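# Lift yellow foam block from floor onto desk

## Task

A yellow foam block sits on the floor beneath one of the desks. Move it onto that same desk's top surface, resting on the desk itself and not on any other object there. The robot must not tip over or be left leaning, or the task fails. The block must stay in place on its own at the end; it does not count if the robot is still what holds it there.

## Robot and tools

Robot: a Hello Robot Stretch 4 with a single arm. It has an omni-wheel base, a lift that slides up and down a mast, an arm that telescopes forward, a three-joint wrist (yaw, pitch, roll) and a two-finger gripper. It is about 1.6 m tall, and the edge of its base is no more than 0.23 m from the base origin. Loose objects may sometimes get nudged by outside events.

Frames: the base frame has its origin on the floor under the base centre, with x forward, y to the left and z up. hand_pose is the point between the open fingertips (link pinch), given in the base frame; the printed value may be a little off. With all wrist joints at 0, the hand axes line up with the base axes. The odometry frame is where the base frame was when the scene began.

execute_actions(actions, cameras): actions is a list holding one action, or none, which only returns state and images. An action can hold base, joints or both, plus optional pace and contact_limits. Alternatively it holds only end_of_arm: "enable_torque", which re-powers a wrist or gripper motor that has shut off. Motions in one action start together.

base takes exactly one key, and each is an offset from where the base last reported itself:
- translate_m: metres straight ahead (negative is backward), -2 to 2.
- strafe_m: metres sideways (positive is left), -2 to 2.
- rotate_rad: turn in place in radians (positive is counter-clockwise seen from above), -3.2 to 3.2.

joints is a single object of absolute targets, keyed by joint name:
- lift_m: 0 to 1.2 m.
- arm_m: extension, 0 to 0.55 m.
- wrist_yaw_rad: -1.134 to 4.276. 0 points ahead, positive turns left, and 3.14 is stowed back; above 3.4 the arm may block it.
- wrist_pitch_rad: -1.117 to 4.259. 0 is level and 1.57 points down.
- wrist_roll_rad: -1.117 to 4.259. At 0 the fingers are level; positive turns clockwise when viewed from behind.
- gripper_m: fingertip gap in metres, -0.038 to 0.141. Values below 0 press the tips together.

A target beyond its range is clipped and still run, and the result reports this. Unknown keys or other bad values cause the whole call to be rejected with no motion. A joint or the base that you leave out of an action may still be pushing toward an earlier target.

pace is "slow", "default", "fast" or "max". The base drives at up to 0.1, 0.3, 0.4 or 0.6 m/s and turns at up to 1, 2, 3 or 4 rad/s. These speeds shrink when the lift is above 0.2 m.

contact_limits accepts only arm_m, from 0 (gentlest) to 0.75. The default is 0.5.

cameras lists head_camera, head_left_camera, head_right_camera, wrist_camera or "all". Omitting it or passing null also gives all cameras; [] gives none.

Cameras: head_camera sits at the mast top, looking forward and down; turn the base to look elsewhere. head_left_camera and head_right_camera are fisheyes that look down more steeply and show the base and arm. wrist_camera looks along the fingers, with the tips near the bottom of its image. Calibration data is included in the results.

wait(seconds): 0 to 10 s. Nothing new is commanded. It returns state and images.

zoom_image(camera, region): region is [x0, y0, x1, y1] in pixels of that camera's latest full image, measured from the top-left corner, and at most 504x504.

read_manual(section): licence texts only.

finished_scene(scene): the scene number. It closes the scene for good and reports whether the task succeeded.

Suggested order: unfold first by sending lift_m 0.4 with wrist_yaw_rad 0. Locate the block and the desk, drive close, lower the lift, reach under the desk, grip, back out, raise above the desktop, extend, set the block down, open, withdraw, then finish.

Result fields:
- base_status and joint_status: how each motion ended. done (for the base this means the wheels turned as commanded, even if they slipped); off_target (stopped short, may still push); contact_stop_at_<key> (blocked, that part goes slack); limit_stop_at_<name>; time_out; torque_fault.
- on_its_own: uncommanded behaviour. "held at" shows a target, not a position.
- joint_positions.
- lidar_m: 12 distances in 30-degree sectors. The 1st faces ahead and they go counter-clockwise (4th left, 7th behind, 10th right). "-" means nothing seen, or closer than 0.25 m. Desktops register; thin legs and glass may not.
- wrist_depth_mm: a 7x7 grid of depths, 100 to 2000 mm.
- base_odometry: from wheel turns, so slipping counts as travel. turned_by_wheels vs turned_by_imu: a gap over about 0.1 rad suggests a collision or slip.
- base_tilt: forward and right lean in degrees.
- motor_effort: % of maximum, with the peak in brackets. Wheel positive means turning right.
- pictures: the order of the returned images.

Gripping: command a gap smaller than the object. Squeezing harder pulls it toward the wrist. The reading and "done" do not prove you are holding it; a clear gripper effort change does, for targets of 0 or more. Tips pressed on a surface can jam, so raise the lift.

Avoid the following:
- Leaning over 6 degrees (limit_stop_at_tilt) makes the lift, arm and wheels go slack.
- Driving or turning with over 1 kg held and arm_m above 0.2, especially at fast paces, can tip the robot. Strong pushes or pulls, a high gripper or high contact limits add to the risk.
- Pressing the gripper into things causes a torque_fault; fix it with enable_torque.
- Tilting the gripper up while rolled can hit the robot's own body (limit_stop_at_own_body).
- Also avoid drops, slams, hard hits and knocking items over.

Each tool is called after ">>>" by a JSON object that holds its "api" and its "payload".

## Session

>>> {"api": "execute_actions", "payload": {"actions": []}}

Scene clock: 0.00 s.
base_odometry: x=+0.000 y=+0.000 heading=+0.000 (m, m, rad; odometry frame)
turned_by_wheels: +0.000 (rad since the last result)
turned_by_imu: +0.000 (rad since the last result)
base_tilt: forward=-0.5 right=+0.4 (deg)
lidar_m: 0.80 0.95 1.75 1.73 1.06 0.91 0.95 1.15 1.64 1.66 0.85 0.77
base_status: not commanded
joint_positions: lift_m=+0.183 arm_m=-0.001 wrist_yaw_rad=+3.153 wrist_pitch_rad=+0.016 wrist_roll_rad=-0.011 gripper_m=+0.057
joint_status: not commanded
motor_effort: lift_m=+20 arm_m=-1 wrist_yaw_rad=-2 wrist_pitch_rad=-6 wrist_roll_rad=+2 gripper_m=+0 wheel_0=+0 wheel_1=+0 wheel_2=+0 (%)
hand_pose: x=-0.1197 y=+0.0841 z=+0.3561 quat_wxyz=(-0.006, -0.008, -0.005, +1.000) (m; base frame)
wrist_depth_mm: - 144 255 1078 1025 946 891 / - 117 142 1138 1025 931 891 / - 113 141 1060 1025 946 866 / - 121 151 1098 1025 946 866 / 143 142 1182 1098 1008 946 866 / 224 1366 1229 1078 212 917 866 / 222 1118 946 931 917 891 854
pictures: head_camera, head_left_camera, head_right_camera, wrist_camera
camera_calibration (this result's frames):
wrist_camera: T_world_to_cam=[[-0.0580883, 0.997693, -0.035141, -0.0674545], [-0.00975791, -0.0357662, -0.999313, 0.425146], [-0.998264, -0.0577055, 0.011813, 0.106594], [0, 0, 0, 1]] pos_world=[0.106639, 0.0886558, 0.421224]
Images, in order (width x height): head_camera 420x560, head_left_camera 420x672, head_right_camera 420x672, wrist_camera 616x392.

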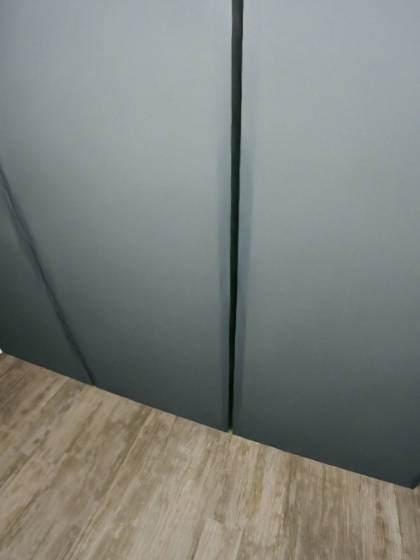

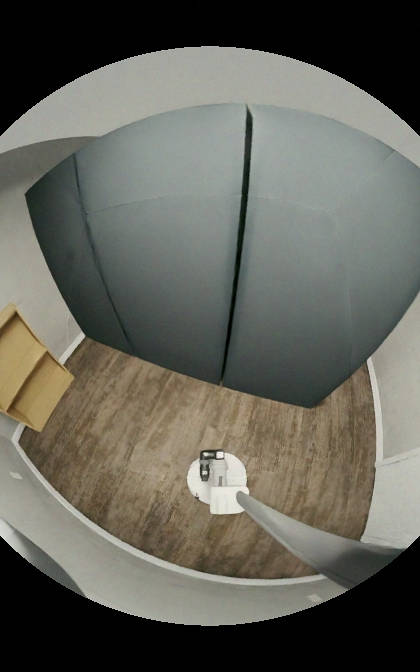

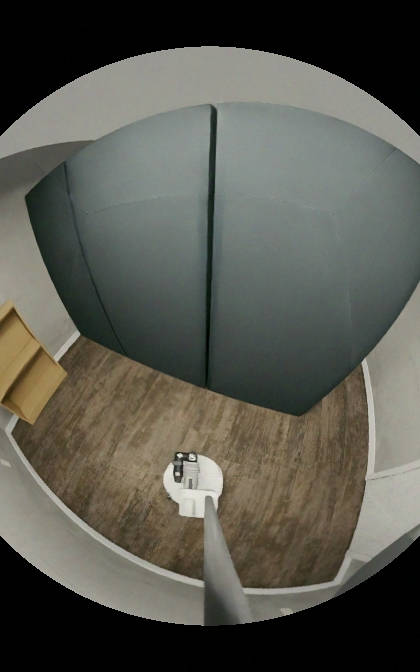

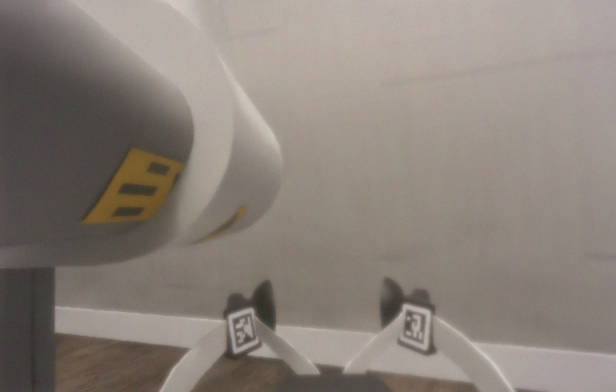

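>>> {"api": "execute_actions", "payload": {"actions": [{"base":{"rotate_rad":-0.33},"pace":"fast"}], "cameras": []}}

>>> {"api": "execute_actions", "payload": {"actions": [{"base":{"strafe_m":-0.95},"pace":"fast"}], "cameras": ["head_camera","head_left_camera"]}}

Scene clock: 7.27 s.
base_odometry: x=+0.000 y=+0.000 heading=-0.330 (m, m, rad; odometry frame)
turned_by_wheels: -0.330 (rad since the last result)
turned_by_imu: -0.330 (rad since the last result)
base_tilt: forward=-0.6 right=+0.3 (deg)
lidar_m: 0.78 0.82 1.12 1.75 1.34 0.95 0.91 0.97 1.30 1.63 1.71 0.83
base_status: done
joint_positions: lift_m=+0.183 arm_m=-0.001 wrist_yaw_rad=+3.153 wrist_pitch_rad=+0.016 wrist_roll_rad=-0.011 gripper_m=+0.057
joint_status: not commanded
motor_effort: lift_m=+20(20) arm_m=-1(1) wrist_yaw_rad=-1(2) wrist_pitch_rad=-6(6) wrist_roll_rad=+1(1) gripper_m=-1(1) wheel_0=+1(7) wheel_1=+0(8) wheel_2=+0(7) (%)
hand_pose: x=-0.1197 y=+0.0841 z=+0.3561 quat_wxyz=(-0.006, -0.008, -0.005, +1.000) (m; base frame)
wrist_depth_mm: - 144 256 1078 1098 1060 1078 / - 117 142 1098 1042 1060 1042 / - 113 141 1060 1060 1042 1025 / - 121 151 1060 1060 1060 1025 / 143 141 1078 1060 1060 1025 1025 / 224 1078 1060 1025 212 1042 1008 / 221 1060 931 931 931 904 976
pictures: none
No camera images: the call's "cameras" was empty. Leave "cameras" out to get every camera's image.

Scene clock: 10.87 s.
base_odometry: x=-0.308 y=-0.899 heading=-0.330 (m, m, rad; odometry frame)
turned_by_wheels: +0.000 (rad since the last result)
turned_by_imu: +0.000 (rad since the last result)
base_tilt: forward=-0.6 right=+0.3 (deg)
lidar_m: 0.91 0.82 1.12 2.71 1.30 0.96 0.88 0.96 0.73 0.69 0.72 1.04
base_status: done
joint_positions: lift_m=+0.183 arm_m=-0.001 wrist_yaw_rad=+3.153 wrist_pitch_rad=+0.016 wrist_roll_rad=-0.011 gripper_m=+0.057
joint_status: not commanded
motor_effort: lift_m=+20(20) arm_m=-1(1) wrist_yaw_rad=-1(2) wrist_pitch_rad=-6(6) wrist_roll_rad=+2(1) gripper_m=-3(2) wheel_0=-1(6) wheel_1=+1(11) wheel_2=+1(1) (%)
hand_pose: x=-0.1197 y=+0.0841 z=+0.3561 quat_wxyz=(-0.006, -0.008, -0.005, +1.000) (m; base frame)
wrist_depth_mm: - 144 254 1060 1078 1078 1042 / - 117 143 1078 1060 1060 1025 / - 113 141 1078 1060 1060 1042 / - 121 152 1025 1025 1042 1042 / 143 141 1060 1060 1025 1042 1042 / 224 1078 1042 1060 212 1042 1025 / 221 1060 931 931 917 904 991
pictures: head_camera, head_left_camera
Images, in order (width x height): head_camera 420x560, head_left_camera 420x672.

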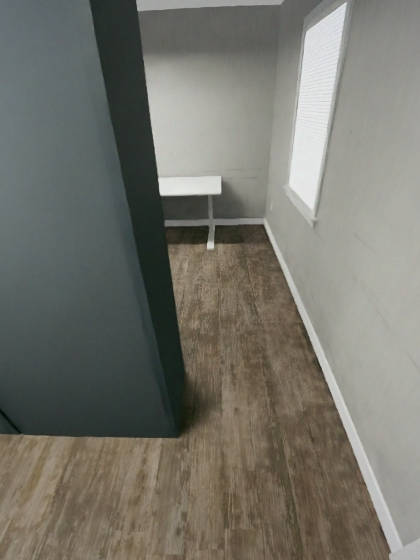

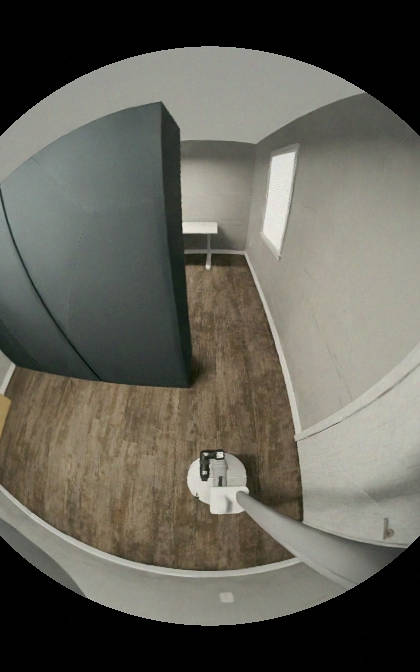

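>>> {"api": "execute_actions", "payload": {"actions": [{"base":{"strafe_m":-0.29},"pace":"fast"}], "cameras": []}}

>>> {"api": "execute_actions", "payload": {"actions": [{"base":{"translate_m":1.85},"pace":"max"}], "cameras": []}}

>>> {"api": "execute_actions", "payload": {"actions": [{"base":{"rotate_rad":0.9},"joints":{"lift_m":0.4,"wrist_yaw_rad":0},"pace":"fast"}], "cameras": ["head_camera","head_left_camera"]}}

Scene clock: 19.50 s.
base_odometry: x=-0.402 y=-1.173 heading=-0.330 (m, m, rad; odometry frame)
turned_by_wheels: +0.000 (rad since the last result)
turned_by_imu: +0.001 (rad since the last result)
base_tilt: forward=-0.5 right=+0.3 (deg)
lidar_m: 1.68 0.96 1.16 3.00 1.30 0.95 0.89 0.53 0.42 0.37 0.41 0.60
base_status: done
joint_positions: lift_m=+0.183 arm_m=-0.001 wrist_yaw_rad=+3.153 wrist_pitch_rad=+0.016 wrist_roll_rad=-0.011 gripper_m=+0.057
joint_status: not commanded
motor_effort: lift_m=+20(20) arm_m=-1(1) wrist_yaw_rad=-2(1) wrist_pitch_rad=-6(6) wrist_roll_rad=+2(1) gripper_m=+0(6) wheel_0=-1(15) wheel_1=+0(10) wheel_2=+1(2) (%)
hand_pose: x=-0.1197 y=+0.0841 z=+0.3561 quat_wxyz=(-0.006, -0.008, -0.005, +1.000) (m; base frame)
wrist_depth_mm: - 144 254 1078 1060 1042 1042 / - 117 142 1078 1042 1042 1025 / - 113 141 1060 1078 1042 1025 / - 121 151 1078 1060 1042 1042 / 142 141 1060 1042 1060 1025 1008 / 224 1042 1060 1060 212 1042 991 / 221 960 931 931 917 917 991
pictures: none
No camera images: the call's "cameras" was empty. Leave "cameras" out to get every camera's image.

Scene clock: 24.13 s.
base_odometry: x=+1.349 y=-1.773 heading=-0.330 (m, m, rad; odometry frame)
turned_by_wheels: +0.000 (rad since the last result)
turned_by_imu: -0.005 (rad since the last result)
base_tilt: forward=-0.5 right=+0.3 (deg)
lidar_m: 1.18 1.20 1.67 2.35 0.86 0.78 1.62 0.62 0.42 0.38 0.38 0.50
base_status: done
joint_positions: lift_m=+0.183 arm_m=-0.001 wrist_yaw_rad=+3.153 wrist_pitch_rad=+0.016 wrist_roll_rad=-0.011 gripper_m=+0.057
joint_status: not commanded
motor_effort: lift_m=+20(20) arm_m=-1(1) wrist_yaw_rad=-2(0) wrist_pitch_rad=-7(6) wrist_roll_rad=+2(2) gripper_m=-1(3) wheel_0=-1(8) wheel_1=-1(7) wheel_2=+1(14) (%)
hand_pose: x=-0.1197 y=+0.0841 z=+0.3561 quat_wxyz=(-0.006, -0.008, -0.005, +1.000) (m; base frame)
wrist_depth_mm: - 144 254 - - 1060 768 / - 117 142 - - 1078 788 / - 113 141 - - 1078 732 / - 121 151 - - 1078 750 / 143 142 1808 - - 1118 750 / 224 1008 1397 1661 213 1138 759 / 222 976 931 931 904 917 759
pictures: none
No camera images: the call's "cameras" was empty. Leave "cameras" out to get every camera's image.

Scene clock: 26.50 s.
base_odometry: x=+1.349 y=-1.773 heading=+0.570 (m, m, rad; odometry frame)
turned_by_wheels: +0.900 (rad since the last result)
turned_by_imu: +0.905 (rad since the last result)
base_tilt: forward=-0.5 right=+0.3 (deg)
lidar_m: 1.48 2.56 1.03 0.79 2.76 0.73 0.46 0.39 0.37 0.48 0.94 1.17
base_status: done
joint_positions: lift_m=+0.400 arm_m=-0.001 wrist_yaw_rad=+0.000 wrist_pitch_rad=+0.016 wrist_roll_rad=-0.011 gripper_m=+0.057
joint_status: all done
motor_effort: lift_m=+23(25) arm_m=-1(1) wrist_yaw_rad=-2(8) wrist_pitch_rad=-7(7) wrist_roll_rad=+1(2) gripper_m=+1(6) wheel_0=-1(3) wheel_1=+0(8) wheel_2=+2(8) (%)
hand_pose: x=+0.4583 y=-0.0873 z=+0.5733 quat_wxyz=(+1.000, -0.005, +0.008, +0.000) (m; base frame)
wrist_depth_mm: - - - - - 1863 1537 / - - - - - 1863 1618 / - - - - - 1863 1537 / - - - - - 1756 1499 / - - - - - 1863 1576 / - - - - 213 1863 1618 / 1661 1661 1397 1397 1366 1366 1537
pictures: head_camera, head_left_camera
Images, in order (width x height): head_camera 420x560, head_left_camera 420x672.

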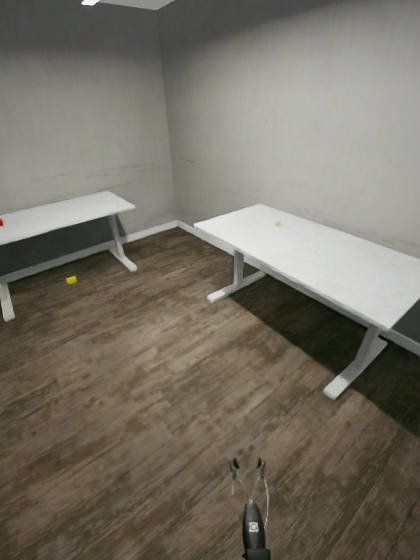

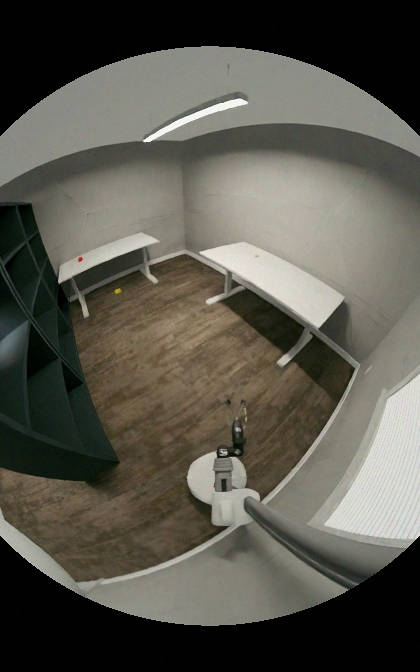

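>>> {"api": "execute_actions", "payload": {"actions": [{"base":{"rotate_rad":0.67},"pace":"fast"}], "cameras": []}}

>>> {"api": "execute_actions", "payload": {"actions": [{"base":{"translate_m":1.95},"joints":{"lift_m":0.2,"wrist_pitch_rad":0.9,"gripper_m":0.13},"pace":"max"}], "cameras": []}}

>>> {"api": "execute_actions", "payload": {"actions": [{"base":{"strafe_m":-0.19},"joints":{"lift_m":0.095,"arm_m":0.4},"pace":"fast"}], "cameras": ["head_camera","wrist_camera"]}}

Scene clock: 37.93 s.
base_odometry: x=+1.349 y=-1.773 heading=+1.240 (m, m, rad; odometry frame)
turned_by_wheels: +0.670 (rad since the last result)
turned_by_imu: +0.675 (rad since the last result)
base_tilt: forward=-0.6 right=+0.4 (deg)
lidar_m: 2.47 0.84 0.80 1.71 0.61 0.43 0.39 0.39 0.54 1.18 1.19 1.63
base_status: done
joint_positions: lift_m=+0.400 arm_m=-0.001 wrist_yaw_rad=+0.000 wrist_pitch_rad=+0.016 wrist_roll_rad=-0.011 gripper_m=+0.057
joint_status: not commanded
motor_effort: lift_m=+22(23) arm_m=-1(1) wrist_yaw_rad=-1(2) wrist_pitch_rad=-6(6) wrist_roll_rad=+2(2) gripper_m=-3(3) wheel_0=+0(8) wheel_1=+1(6) wheel_2=+1(8) (%)
hand_pose: x=+0.4582 y=-0.0874 z=+0.5734 quat_wxyz=(+1.000, -0.005, +0.008, +0.000) (m; base frame)
wrist_depth_mm: 1255 1863 - - - - - / 1138 - - - - - - / 1229 1808 - - - - - / 1229 - - - - - - / 1205 - - - - - - / 1205 - - - 213 - - / 1182 1464 1397 1430 1336 1336 1537
pictures: none
No camera images: the call's "cameras" was empty. Leave "cameras" out to get every camera's image.

Scene clock: 43.10 s.
base_odometry: x=+1.982 y=+0.072 heading=+1.240 (m, m, rad; odometry frame)
turned_by_wheels: +0.000 (rad since the last result)
turned_by_imu: -0.006 (rad since the last result)
base_tilt: forward=-0.6 right=+0.3 (deg)
lidar_m: 0.58 0.61 0.66 0.60 0.63 0.87 2.36 1.69 1.20 1.16 0.90 0.62
base_status: done
joint_positions: lift_m=+0.200 arm_m=-0.001 wrist_yaw_rad=+0.000 wrist_pitch_rad=+0.901 wrist_roll_rad=-0.011 gripper_m=+0.130
joint_status: all done
motor_effort: lift_m=+18(20) arm_m=-1(1) wrist_yaw_rad=-3(2) wrist_pitch_rad=-4(4) wrist_roll_rad=+2(2) gripper_m=-3(2) wheel_0=-2(7) wheel_1=-2(5) wheel_2=+0(12) (%)
hand_pose: x=+0.3488 y=-0.0874 z=+0.1521 quat_wxyz=(+0.900, -0.005, +0.436, +0.002) (m; base frame)
wrist_depth_mm: 732 820 831 798 750 759 741 / 654 699 668 654 647 627 621 / 580 580 574 564 549 539 525 / 517 508 496 488 480 473 466 / 452 442 436 430 427 421 415 / 404 402 387 387 382 209 377 / 366 357 349 160 336 340 343
pictures: none
No camera images: the call's "cameras" was empty. Leave "cameras" out to get every camera's image.

Scene clock: 45.03 s.
base_odometry: x=+2.161 y=+0.010 heading=+1.240 (m, m, rad; odometry frame)
turned_by_wheels: +0.000 (rad since the last result)
turned_by_imu: +0.001 (rad since the last result)
base_tilt: forward=-0.5 right=+0.3 (deg)
lidar_m: 0.59 0.61 0.86 0.80 0.84 1.15 2.36 1.40 1.00 0.98 0.90 0.65
base_status: done
joint_positions: lift_m=+0.095 arm_m=+0.399 wrist_yaw_rad=+0.000 wrist_pitch_rad=+0.901 wrist_roll_rad=-0.011 gripper_m=+0.130
joint_status: all done
motor_effort: lift_m=+17(16) arm_m=+6(7) wrist_yaw_rad=-2(1) wrist_pitch_rad=-3(4) wrist_roll_rad=+1(2) gripper_m=+0(2) wheel_0=+1(12) wheel_1=+2(10) wheel_2=-1(1) (%)
hand_pose: x=+0.7490 y=-0.0874 z=+0.0473 quat_wxyz=(+0.900, -0.005, +0.436, +0.002) (m; base frame)
wrist_depth_mm: 603 585 574 559 544 535 517 / 488 480 473 459 449 445 433 / 421 413 394 338 389 384 377 / 364 357 342 330 340 334 330 / 317 315 310 306 301 296 294 / 286 283 272 276 273 209 266 / 258 252 247 161 237 240 242
pictures: head_camera, wrist_camera
camera_calibration (this result's frames):
wrist_camera: T_world_to_cam=[[0.00243992, -0.998301, -0.0582136, -0.0754639], [-0.767046, 0.0354809, -0.64061, 0.675303], [0.641587, 0.0462155, -0.765657, -0.214862], [0, 0, 0, 1]] pos_world=[0.656026, -0.0893661, 0.263702]
Images, in order (width x height): head_camera 420x560, wrist_camera 616x392.

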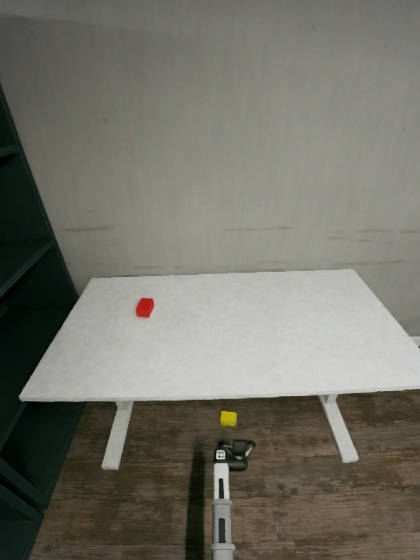

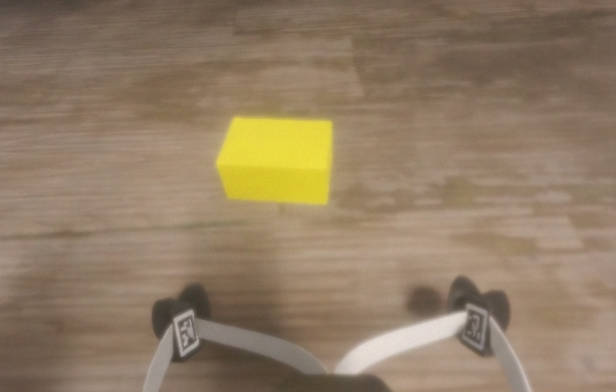

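>>> {"api": "execute_actions", "payload": {"actions": [{"base":{"strafe_m":0.045}}], "cameras": []}}

>>> {"api": "execute_actions", "payload": {"actions": [{"joints":{"lift_m":0.085,"arm_m":0.53}}], "cameras": ["wrist_camera"]}}

Scene clock: 51.60 s.
base_odometry: x=+2.119 y=+0.025 heading=+1.240 (m, m, rad; odometry frame)
turned_by_wheels: +0.000 (rad since the last result)
turned_by_imu: +0.001 (rad since the last result)
base_tilt: forward=-0.5 right=+0.3 (deg)
lidar_m: 0.59 0.62 0.83 0.76 0.80 1.09 2.34 1.45 1.05 1.03 0.92 0.64
base_status: done
joint_positions: lift_m=+0.095 arm_m=+0.399 wrist_yaw_rad=+0.000 wrist_pitch_rad=+0.901 wrist_roll_rad=-0.011 gripper_m=+0.130
joint_status: not commanded
motor_effort: lift_m=+17(17) arm_m=+6(6) wrist_yaw_rad=-3(0) wrist_pitch_rad=-3(3) wrist_roll_rad=+2(2) gripper_m=+1(1) wheel_0=+2(5) wheel_1=+0(7) wheel_2=-1(1) (%)
hand_pose: x=+0.7490 y=-0.0874 z=+0.0473 quat_wxyz=(+0.900, -0.005, +0.436, +0.002) (m; base frame)
wrist_depth_mm: 603 591 580 554 539 530 517 / 496 488 469 466 452 442 436 / 418 410 404 327 379 382 377 / 362 355 351 332 330 334 330 / 319 317 310 307 301 298 296 / 286 283 272 273 272 208 266 / 259 253 248 160 237 240 243
pictures: none
No camera images: the call's "cameras" was empty. Leave "cameras" out to get every camera's image.

Scene clock: 53.03 s.
base_odometry: x=+2.119 y=+0.025 heading=+1.240 (m, m, rad; odometry frame)
turned_by_wheels: +0.000 (rad since the last result)
turned_by_imu: +0.000 (rad since the last result)
base_tilt: forward=-0.5 right=+0.2 (deg)
lidar_m: 0.60 0.62 0.79 0.76 0.79 1.10 2.34 1.43 1.04 1.01 0.93 0.65
base_status: not commanded
joint_positions: lift_m=+0.085 arm_m=+0.529 wrist_yaw_rad=+0.000 wrist_pitch_rad=+0.901 wrist_roll_rad=-0.011 gripper_m=+0.130
joint_status: all done
motor_effort: lift_m=+17(18) arm_m=+6(7) wrist_yaw_rad=-3(2) wrist_pitch_rad=-4(4) wrist_roll_rad=+1(2) gripper_m=+0(0) wheel_0=+2(2) wheel_1=+0(0) wheel_2=-1(1) (%)
hand_pose: x=+0.8789 y=-0.0874 z=+0.0373 quat_wxyz=(+0.900, -0.005, +0.436, +0.002) (m; base frame)
wrist_depth_mm: 580 564 554 539 521 508 500 / 473 466 455 445 433 430 415 / 399 397 387 379 373 368 364 / 349 343 336 332 325 320 317 / 306 304 298 241 242 286 282 / 276 272 225 222 219 209 255 / 249 242 237 160 228 231 233
pictures: wrist_camera
camera_calibration (this result's frames):
wrist_camera: T_world_to_cam=[[0.00232586, -0.998301, -0.0582139, -0.076282], [-0.767124, 0.0355629, -0.640513, 0.76864], [0.641495, 0.046147, -0.765738, -0.30581], [0, 0, 0, 1]] pos_world=[0.785995, -0.0893753, 0.253713]
Images, in order (width x height): wrist_camera 616x392.

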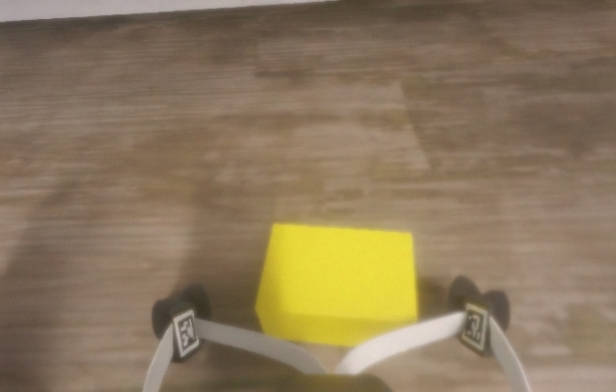

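>>> {"api": "execute_actions", "payload": {"actions": [{"joints":{"gripper_m":0.045}}], "cameras": ["wrist_camera"]}}

>>> {"api": "execute_actions", "payload": {"actions": [{"joints":{"lift_m":0.13,"arm_m":0.05}}], "cameras": ["wrist_camera"]}}

Scene clock: 59.33 s.
base_odometry: x=+2.119 y=+0.025 heading=+1.240 (m, m, rad; odometry frame)
turned_by_wheels: +0.000 (rad since the last result)
turned_by_imu: +0.002 (rad since the last result)
base_tilt: forward=-0.5 right=+0.3 (deg)
lidar_m: 0.60 0.64 0.79 0.73 0.78 1.08 2.34 1.44 1.04 1.02 0.91 0.63
base_status: not commanded
joint_positions: lift_m=+0.085 arm_m=+0.529 wrist_yaw_rad=+0.000 wrist_pitch_rad=+0.901 wrist_roll_rad=-0.011 gripper_m=+0.045
joint_status: all done
motor_effort: lift_m=+16(17) arm_m=+6(6) wrist_yaw_rad=-1(3) wrist_pitch_rad=-4(3) wrist_roll_rad=+2(2) gripper_m=-17(17) wheel_0=+2(2) wheel_1=+0(0) wheel_2=-1(1) (%)
hand_pose: x=+0.8789 y=-0.0874 z=+0.0373 quat_wxyz=(+0.900, -0.005, +0.436, +0.002) (m; base frame)
wrist_depth_mm: 585 564 549 539 521 508 500 / 473 462 455 449 436 427 418 / 399 392 384 379 373 366 359 / 349 340 338 329 325 320 320 / 307 303 298 230 231 286 283 / 276 272 213 211 204 253 254 / 249 241 234 233 216 225 233
pictures: wrist_camera
camera_calibration (this result's frames):
wrist_camera: T_world_to_cam=[[0.00232599, -0.998301, -0.0582139, -0.0762821], [-0.767125, 0.0355627, -0.640511, 0.768641], [0.641493, 0.0461471, -0.765739, -0.305809], [0, 0, 0, 1]] pos_world=[0.785995, -0.0893753, 0.253712]
Images, in order (width x height): wrist_camera 616x392.

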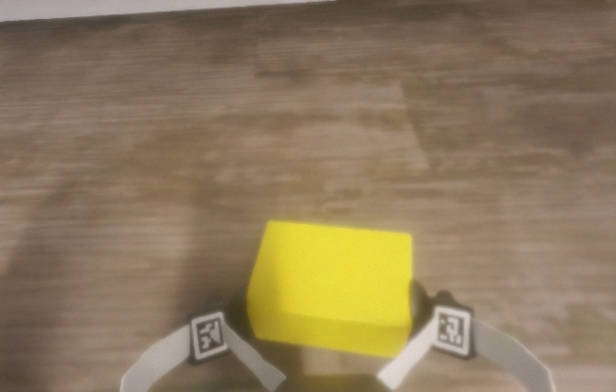

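Scene clock: 61.83 s.
base_odometry: x=+2.119 y=+0.025 heading=+1.240 (m, m, rad; odometry frame)
turned_by_wheels: +0.000 (rad since the last result)
turned_by_imu: +0.001 (rad since the last result)
base_tilt: forward=-0.5 right=+0.4 (deg)
lidar_m: 0.60 0.62 0.81 0.75 0.79 1.07 2.36 1.43 1.04 1.02 0.89 0.65
base_status: not commanded
joint_positions: lift_m=+0.130 arm_m=+0.051 wrist_yaw_rad=+0.000 wrist_pitch_rad=+0.902 wrist_roll_rad=-0.011 gripper_m=+0.045
joint_status: all done
motor_effort: lift_m=+24(24) arm_m=-6(5) wrist_yaw_rad=-1(2) wrist_pitch_rad=-6(5) wrist_roll_rad=+2(3) gripper_m=-20(15) wheel_0=+1(2) wheel_1=+0(0) wheel_2=-1(1) (%)
hand_pose: x=+0.4008 y=-0.0874 z=+0.0816 quat_wxyz=(+0.900, -0.005, +0.436, +0.002) (m; base frame)
wrist_depth_mm: 683 668 654 634 615 609 585 / 564 549 535 530 517 508 492 / 477 466 459 449 442 436 427 / 413 410 402 394 384 379 377 / 364 362 355 230 233 340 336 / 327 317 213 211 204 300 304 / 296 286 278 232 217 267 274
pictures: wrist_camera
camera_calibration (this result's frames):
wrist_camera: T_world_to_cam=[[0.00205762, -0.998302, -0.058215, -0.0725254], [-0.767447, 0.0357459, -0.640116, 0.43037], [0.64111, 0.045994, -0.76607, 0.034996], [0, 0, 0, 1]] pos_world=[0.307999, -0.0893959, 0.298074]
Images, in order (width x height): wrist_camera 616x392.

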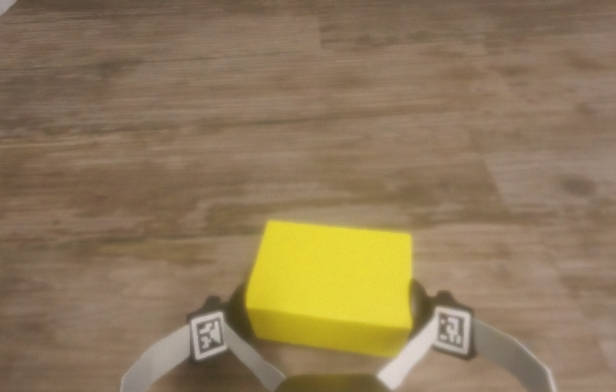

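>>> {"api": "execute_actions", "payload": {"actions": [{"joints":{"lift_m":0.9},"pace":"fast"}], "cameras": []}}

>>> {"api": "execute_actions", "payload": {"actions": [{"joints":{"arm_m":0.45}}], "cameras": []}}

>>> {"api": "execute_actions", "payload": {"actions": [{"joints":{"lift_m":0.83},"pace":"slow"}], "cameras": ["wrist_camera"]}}

Scene clock: 70.00 s.
base_odometry: x=+2.119 y=+0.025 heading=+1.240 (m, m, rad; odometry frame)
turned_by_wheels: +0.000 (rad since the last result)
turned_by_imu: +0.002 (rad since the last result)
base_tilt: forward=-0.6 right=+0.3 (deg)
lidar_m: 0.60 0.63 0.81 0.77 0.80 1.08 2.34 1.41 1.03 1.01 0.91 0.63
base_status: not commanded
joint_positions: lift_m=+0.900 arm_m=+0.051 wrist_yaw_rad=+0.000 wrist_pitch_rad=+0.902 wrist_roll_rad=-0.011 gripper_m=+0.045
joint_status: all done
motor_effort: lift_m=+23(25) arm_m=-6(6) wrist_yaw_rad=+0(2) wrist_pitch_rad=-5(5) wrist_roll_rad=+2(2) gripper_m=-16(17) wheel_0=+2(2) wheel_1=+0(0) wheel_2=-1(1) (%)
hand_pose: x=+0.4008 y=-0.0874 z=+0.8517 quat_wxyz=(+0.900, -0.005, +0.436, +0.002) (m; base frame)
wrist_depth_mm: 809 750 759 741 732 707 683 / 661 647 634 615 609 591 585 / 559 549 539 535 517 512 504 / 496 492 492 484 1336 1336 1118 / 1281 1281 1308 229 232 1205 1229 / 1182 1138 213 211 204 1078 1078 / 1060 1025 1008 232 216 960 1008
pictures: none
No camera images: the call's "cameras" was empty. Leave "cameras" out to get every camera's image.

Scene clock: 72.30 s.
base_odometry: x=+2.119 y=+0.025 heading=+1.240 (m, m, rad; odometry frame)
turned_by_wheels: +0.000 (rad since the last result)
turned_by_imu: +0.001 (rad since the last result)
base_tilt: forward=-0.5 right=+0.4 (deg)
lidar_m: 0.61 0.64 0.82 0.74 0.79 1.10 2.34 1.45 1.04 1.01 0.93 0.63
base_status: not commanded
joint_positions: lift_m=+0.900 arm_m=+0.449 wrist_yaw_rad=+0.000 wrist_pitch_rad=+0.901 wrist_roll_rad=-0.011 gripper_m=+0.045
joint_status: all done
motor_effort: lift_m=+23(23) arm_m=+6(7) wrist_yaw_rad=-2(4) wrist_pitch_rad=-4(4) wrist_roll_rad=+1(2) gripper_m=-17(15) wheel_0=+2(2) wheel_1=+0(0) wheel_2=-1(1) (%)
hand_pose: x=+0.7989 y=-0.0874 z=+0.8517 quat_wxyz=(+0.900, -0.005, +0.436, +0.002) (m; base frame)
wrist_depth_mm: 707 699 707 707 707 699 683 / 647 634 627 615 597 580 580 / 521 549 535 517 517 504 500 / 473 473 462 459 449 445 439 / 424 421 413 230 231 392 389 / 379 375 213 211 204 347 351 / 342 336 322 232 216 312 322
pictures: none
No camera images: the call's "cameras" was empty. Leave "cameras" out to get every camera's image.

Scene clock: 73.77 s.
base_odometry: x=+2.119 y=+0.025 heading=+1.240 (m, m, rad; odometry frame)
turned_by_wheels: +0.000 (rad since the last result)
turned_by_imu: +0.000 (rad since the last result)
base_tilt: forward=-0.5 right=+0.3 (deg)
lidar_m: 0.58 0.64 0.80 0.76 0.80 1.08 2.36 1.43 1.06 1.02 0.93 0.64
base_status: not commanded
joint_positions: lift_m=+0.830 arm_m=+0.449 wrist_yaw_rad=+0.000 wrist_pitch_rad=+0.901 wrist_roll_rad=-0.011 gripper_m=+0.045
joint_status: all done
motor_effort: lift_m=+16(20) arm_m=+5(5) wrist_yaw_rad=-4(2) wrist_pitch_rad=-4(4) wrist_roll_rad=+1(2) gripper_m=-19(16) wheel_0=+2(2) wheel_1=+0(0) wheel_2=-1(1) (%)
hand_pose: x=+0.7989 y=-0.0874 z=+0.7823 quat_wxyz=(+0.900, -0.005, +0.436, +0.002) (m; base frame)
wrist_depth_mm: 634 621 597 585 574 559 544 / 512 508 500 492 477 469 462 / 442 436 427 415 407 404 397 / 384 375 370 364 357 355 349 / 340 332 329 229 232 314 312 / 303 297 213 211 204 278 281 / 273 266 257 232 216 248 255
pictures: wrist_camera
camera_calibration (this result's frames):
wrist_camera: T_world_to_cam=[[0.0023486, -0.998301, -0.058214, -0.0327397], [-0.767198, 0.0355402, -0.640425, 1.18444], [0.641406, 0.0461658, -0.765811, 0.316108], [0, 0, 0, 1]] pos_world=[0.706025, -0.0893728, 0.998719]
Images, in order (width x height): wrist_camera 616x392.

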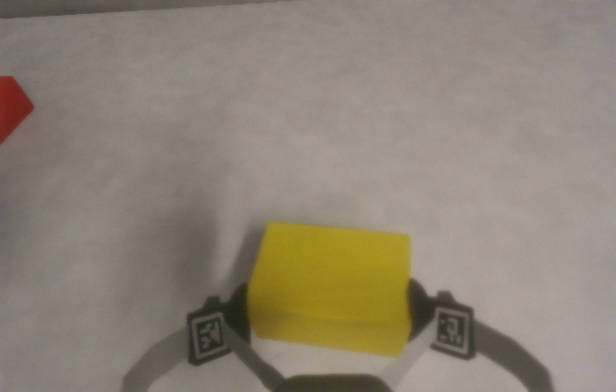

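>>> {"api": "execute_actions", "payload": {"actions": [{"joints":{"lift_m":0.805},"pace":"slow"}], "cameras": []}}

>>> {"api": "execute_actions", "payload": {"actions": [{"joints":{"gripper_m":0.13}}], "cameras": []}}

>>> {"api": "execute_actions", "payload": {"actions": [{"joints":{"lift_m":0.92},"pace":"fast"}], "cameras": ["wrist_camera"]}}

Scene clock: 79.93 s.
base_odometry: x=+2.119 y=+0.025 heading=+1.240 (m, m, rad; odometry frame)
turned_by_wheels: +0.000 (rad since the last result)
turned_by_imu: +0.001 (rad since the last result)
base_tilt: forward=-0.5 right=+0.3 (deg)
lidar_m: 0.59 0.63 0.80 0.77 0.81 1.12 2.35 1.44 1.05 1.02 0.91 0.64
base_status: not commanded
joint_positions: lift_m=+0.805 arm_m=+0.449 wrist_yaw_rad=+0.000 wrist_pitch_rad=+0.901 wrist_roll_rad=-0.011 gripper_m=+0.045
joint_status: all done
motor_effort: lift_m=+16(16) arm_m=+6(6) wrist_yaw_rad=-3(4) wrist_pitch_rad=-4(4) wrist_roll_rad=+1(2) gripper_m=-16(17) wheel_0=+2(2) wheel_1=+0(0) wheel_2=-1(1) (%)
hand_pose: x=+0.7989 y=-0.0874 z=+0.7573 quat_wxyz=(+0.900, -0.005, +0.436, +0.002) (m; base frame)
wrist_depth_mm: 580 559 549 535 521 512 496 / 473 466 455 445 436 427 421 / 402 389 389 379 373 364 362 / 345 343 336 330 327 324 319 / 306 301 298 230 231 285 283 / 273 271 212 211 204 253 255 / 249 241 234 232 216 225 231
pictures: none
No camera images: the call's "cameras" was empty. Leave "cameras" out to get every camera's image.

Scene clock: 81.73 s.
base_odometry: x=+2.119 y=+0.025 heading=+1.240 (m, m, rad; odometry frame)
turned_by_wheels: +0.000 (rad since the last result)
turned_by_imu: +0.001 (rad since the last result)
base_tilt: forward=-0.5 right=+0.2 (deg)
lidar_m: 0.59 0.61 0.78 0.75 0.79 1.08 2.36 1.45 1.04 1.03 0.91 0.66
base_status: not commanded
joint_positions: lift_m=+0.805 arm_m=+0.449 wrist_yaw_rad=+0.000 wrist_pitch_rad=+0.901 wrist_roll_rad=-0.011 gripper_m=+0.130
joint_status: all done
motor_effort: lift_m=+16(16) arm_m=+6(5) wrist_yaw_rad=-3(2) wrist_pitch_rad=-5(4) wrist_roll_rad=+2(2) gripper_m=-1(18) wheel_0=+2(2) wheel_1=+0(0) wheel_2=-1(1) (%)
hand_pose: x=+0.7989 y=-0.0874 z=+0.7573 quat_wxyz=(+0.900, -0.005, +0.436, +0.002) (m; base frame)
wrist_depth_mm: 569 564 549 535 521 508 492 / 473 462 452 442 433 430 418 / 399 392 389 379 373 366 364 / 347 342 338 332 327 322 315 / 307 303 298 241 276 286 282 / 276 271 226 224 221 209 256 / 250 242 237 160 229 232 232
pictures: none
No camera images: the call's "cameras" was empty. Leave "cameras" out to get every camera's image.

Scene clock: 82.97 s.
base_odometry: x=+2.119 y=+0.025 heading=+1.240 (m, m, rad; odometry frame)
turned_by_wheels: +0.000 (rad since the last result)
turned_by_imu: +0.000 (rad since the last result)
base_tilt: forward=-0.5 right=+0.3 (deg)
lidar_m: 0.60 0.62 0.80 0.76 0.82 1.09 2.36 1.46 1.04 1.02 0.92 0.64
base_status: not commanded
joint_positions: lift_m=+0.920 arm_m=+0.449 wrist_yaw_rad=+0.000 wrist_pitch_rad=+0.901 wrist_roll_rad=-0.011 gripper_m=+0.130
joint_status: all done
motor_effort: lift_m=+23(24) arm_m=+5(6) wrist_yaw_rad=-2(3) wrist_pitch_rad=-4(5) wrist_roll_rad=+2(2) gripper_m=-1(0) wheel_0=+2(2) wheel_1=+0(0) wheel_2=-1(1) (%)
hand_pose: x=+0.7989 y=-0.0874 z=+0.8717 quat_wxyz=(+0.900, -0.005, +0.436, +0.002) (m; base frame)
wrist_depth_mm: 707 715 715 723 707 707 707 / 691 683 668 647 634 627 609 / 569 580 564 559 544 539 525 / 492 500 492 484 480 469 462 / 449 442 439 430 427 418 418 / 402 397 382 370 382 210 370 / 366 355 349 160 304 336 340
pictures: wrist_camera
camera_calibration (this result's frames):
wrist_camera: T_world_to_cam=[[0.00234826, -0.998301, -0.0582141, -0.0275321], [-0.767198, 0.0355406, -0.640425, 1.24173], [0.641406, 0.0461656, -0.765811, 0.384608], [0, 0, 0, 1]] pos_world=[0.706029, -0.0893728, 1.08817]
Images, in order (width x height): wrist_camera 616x392.

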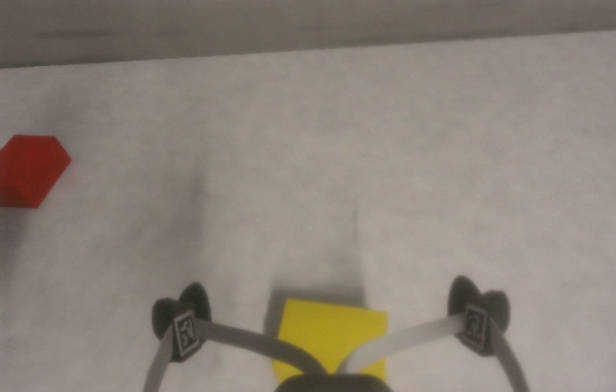

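>>> {"api": "finished_scene", "payload": {"scene": 2}}

The scene is finished: the task was done.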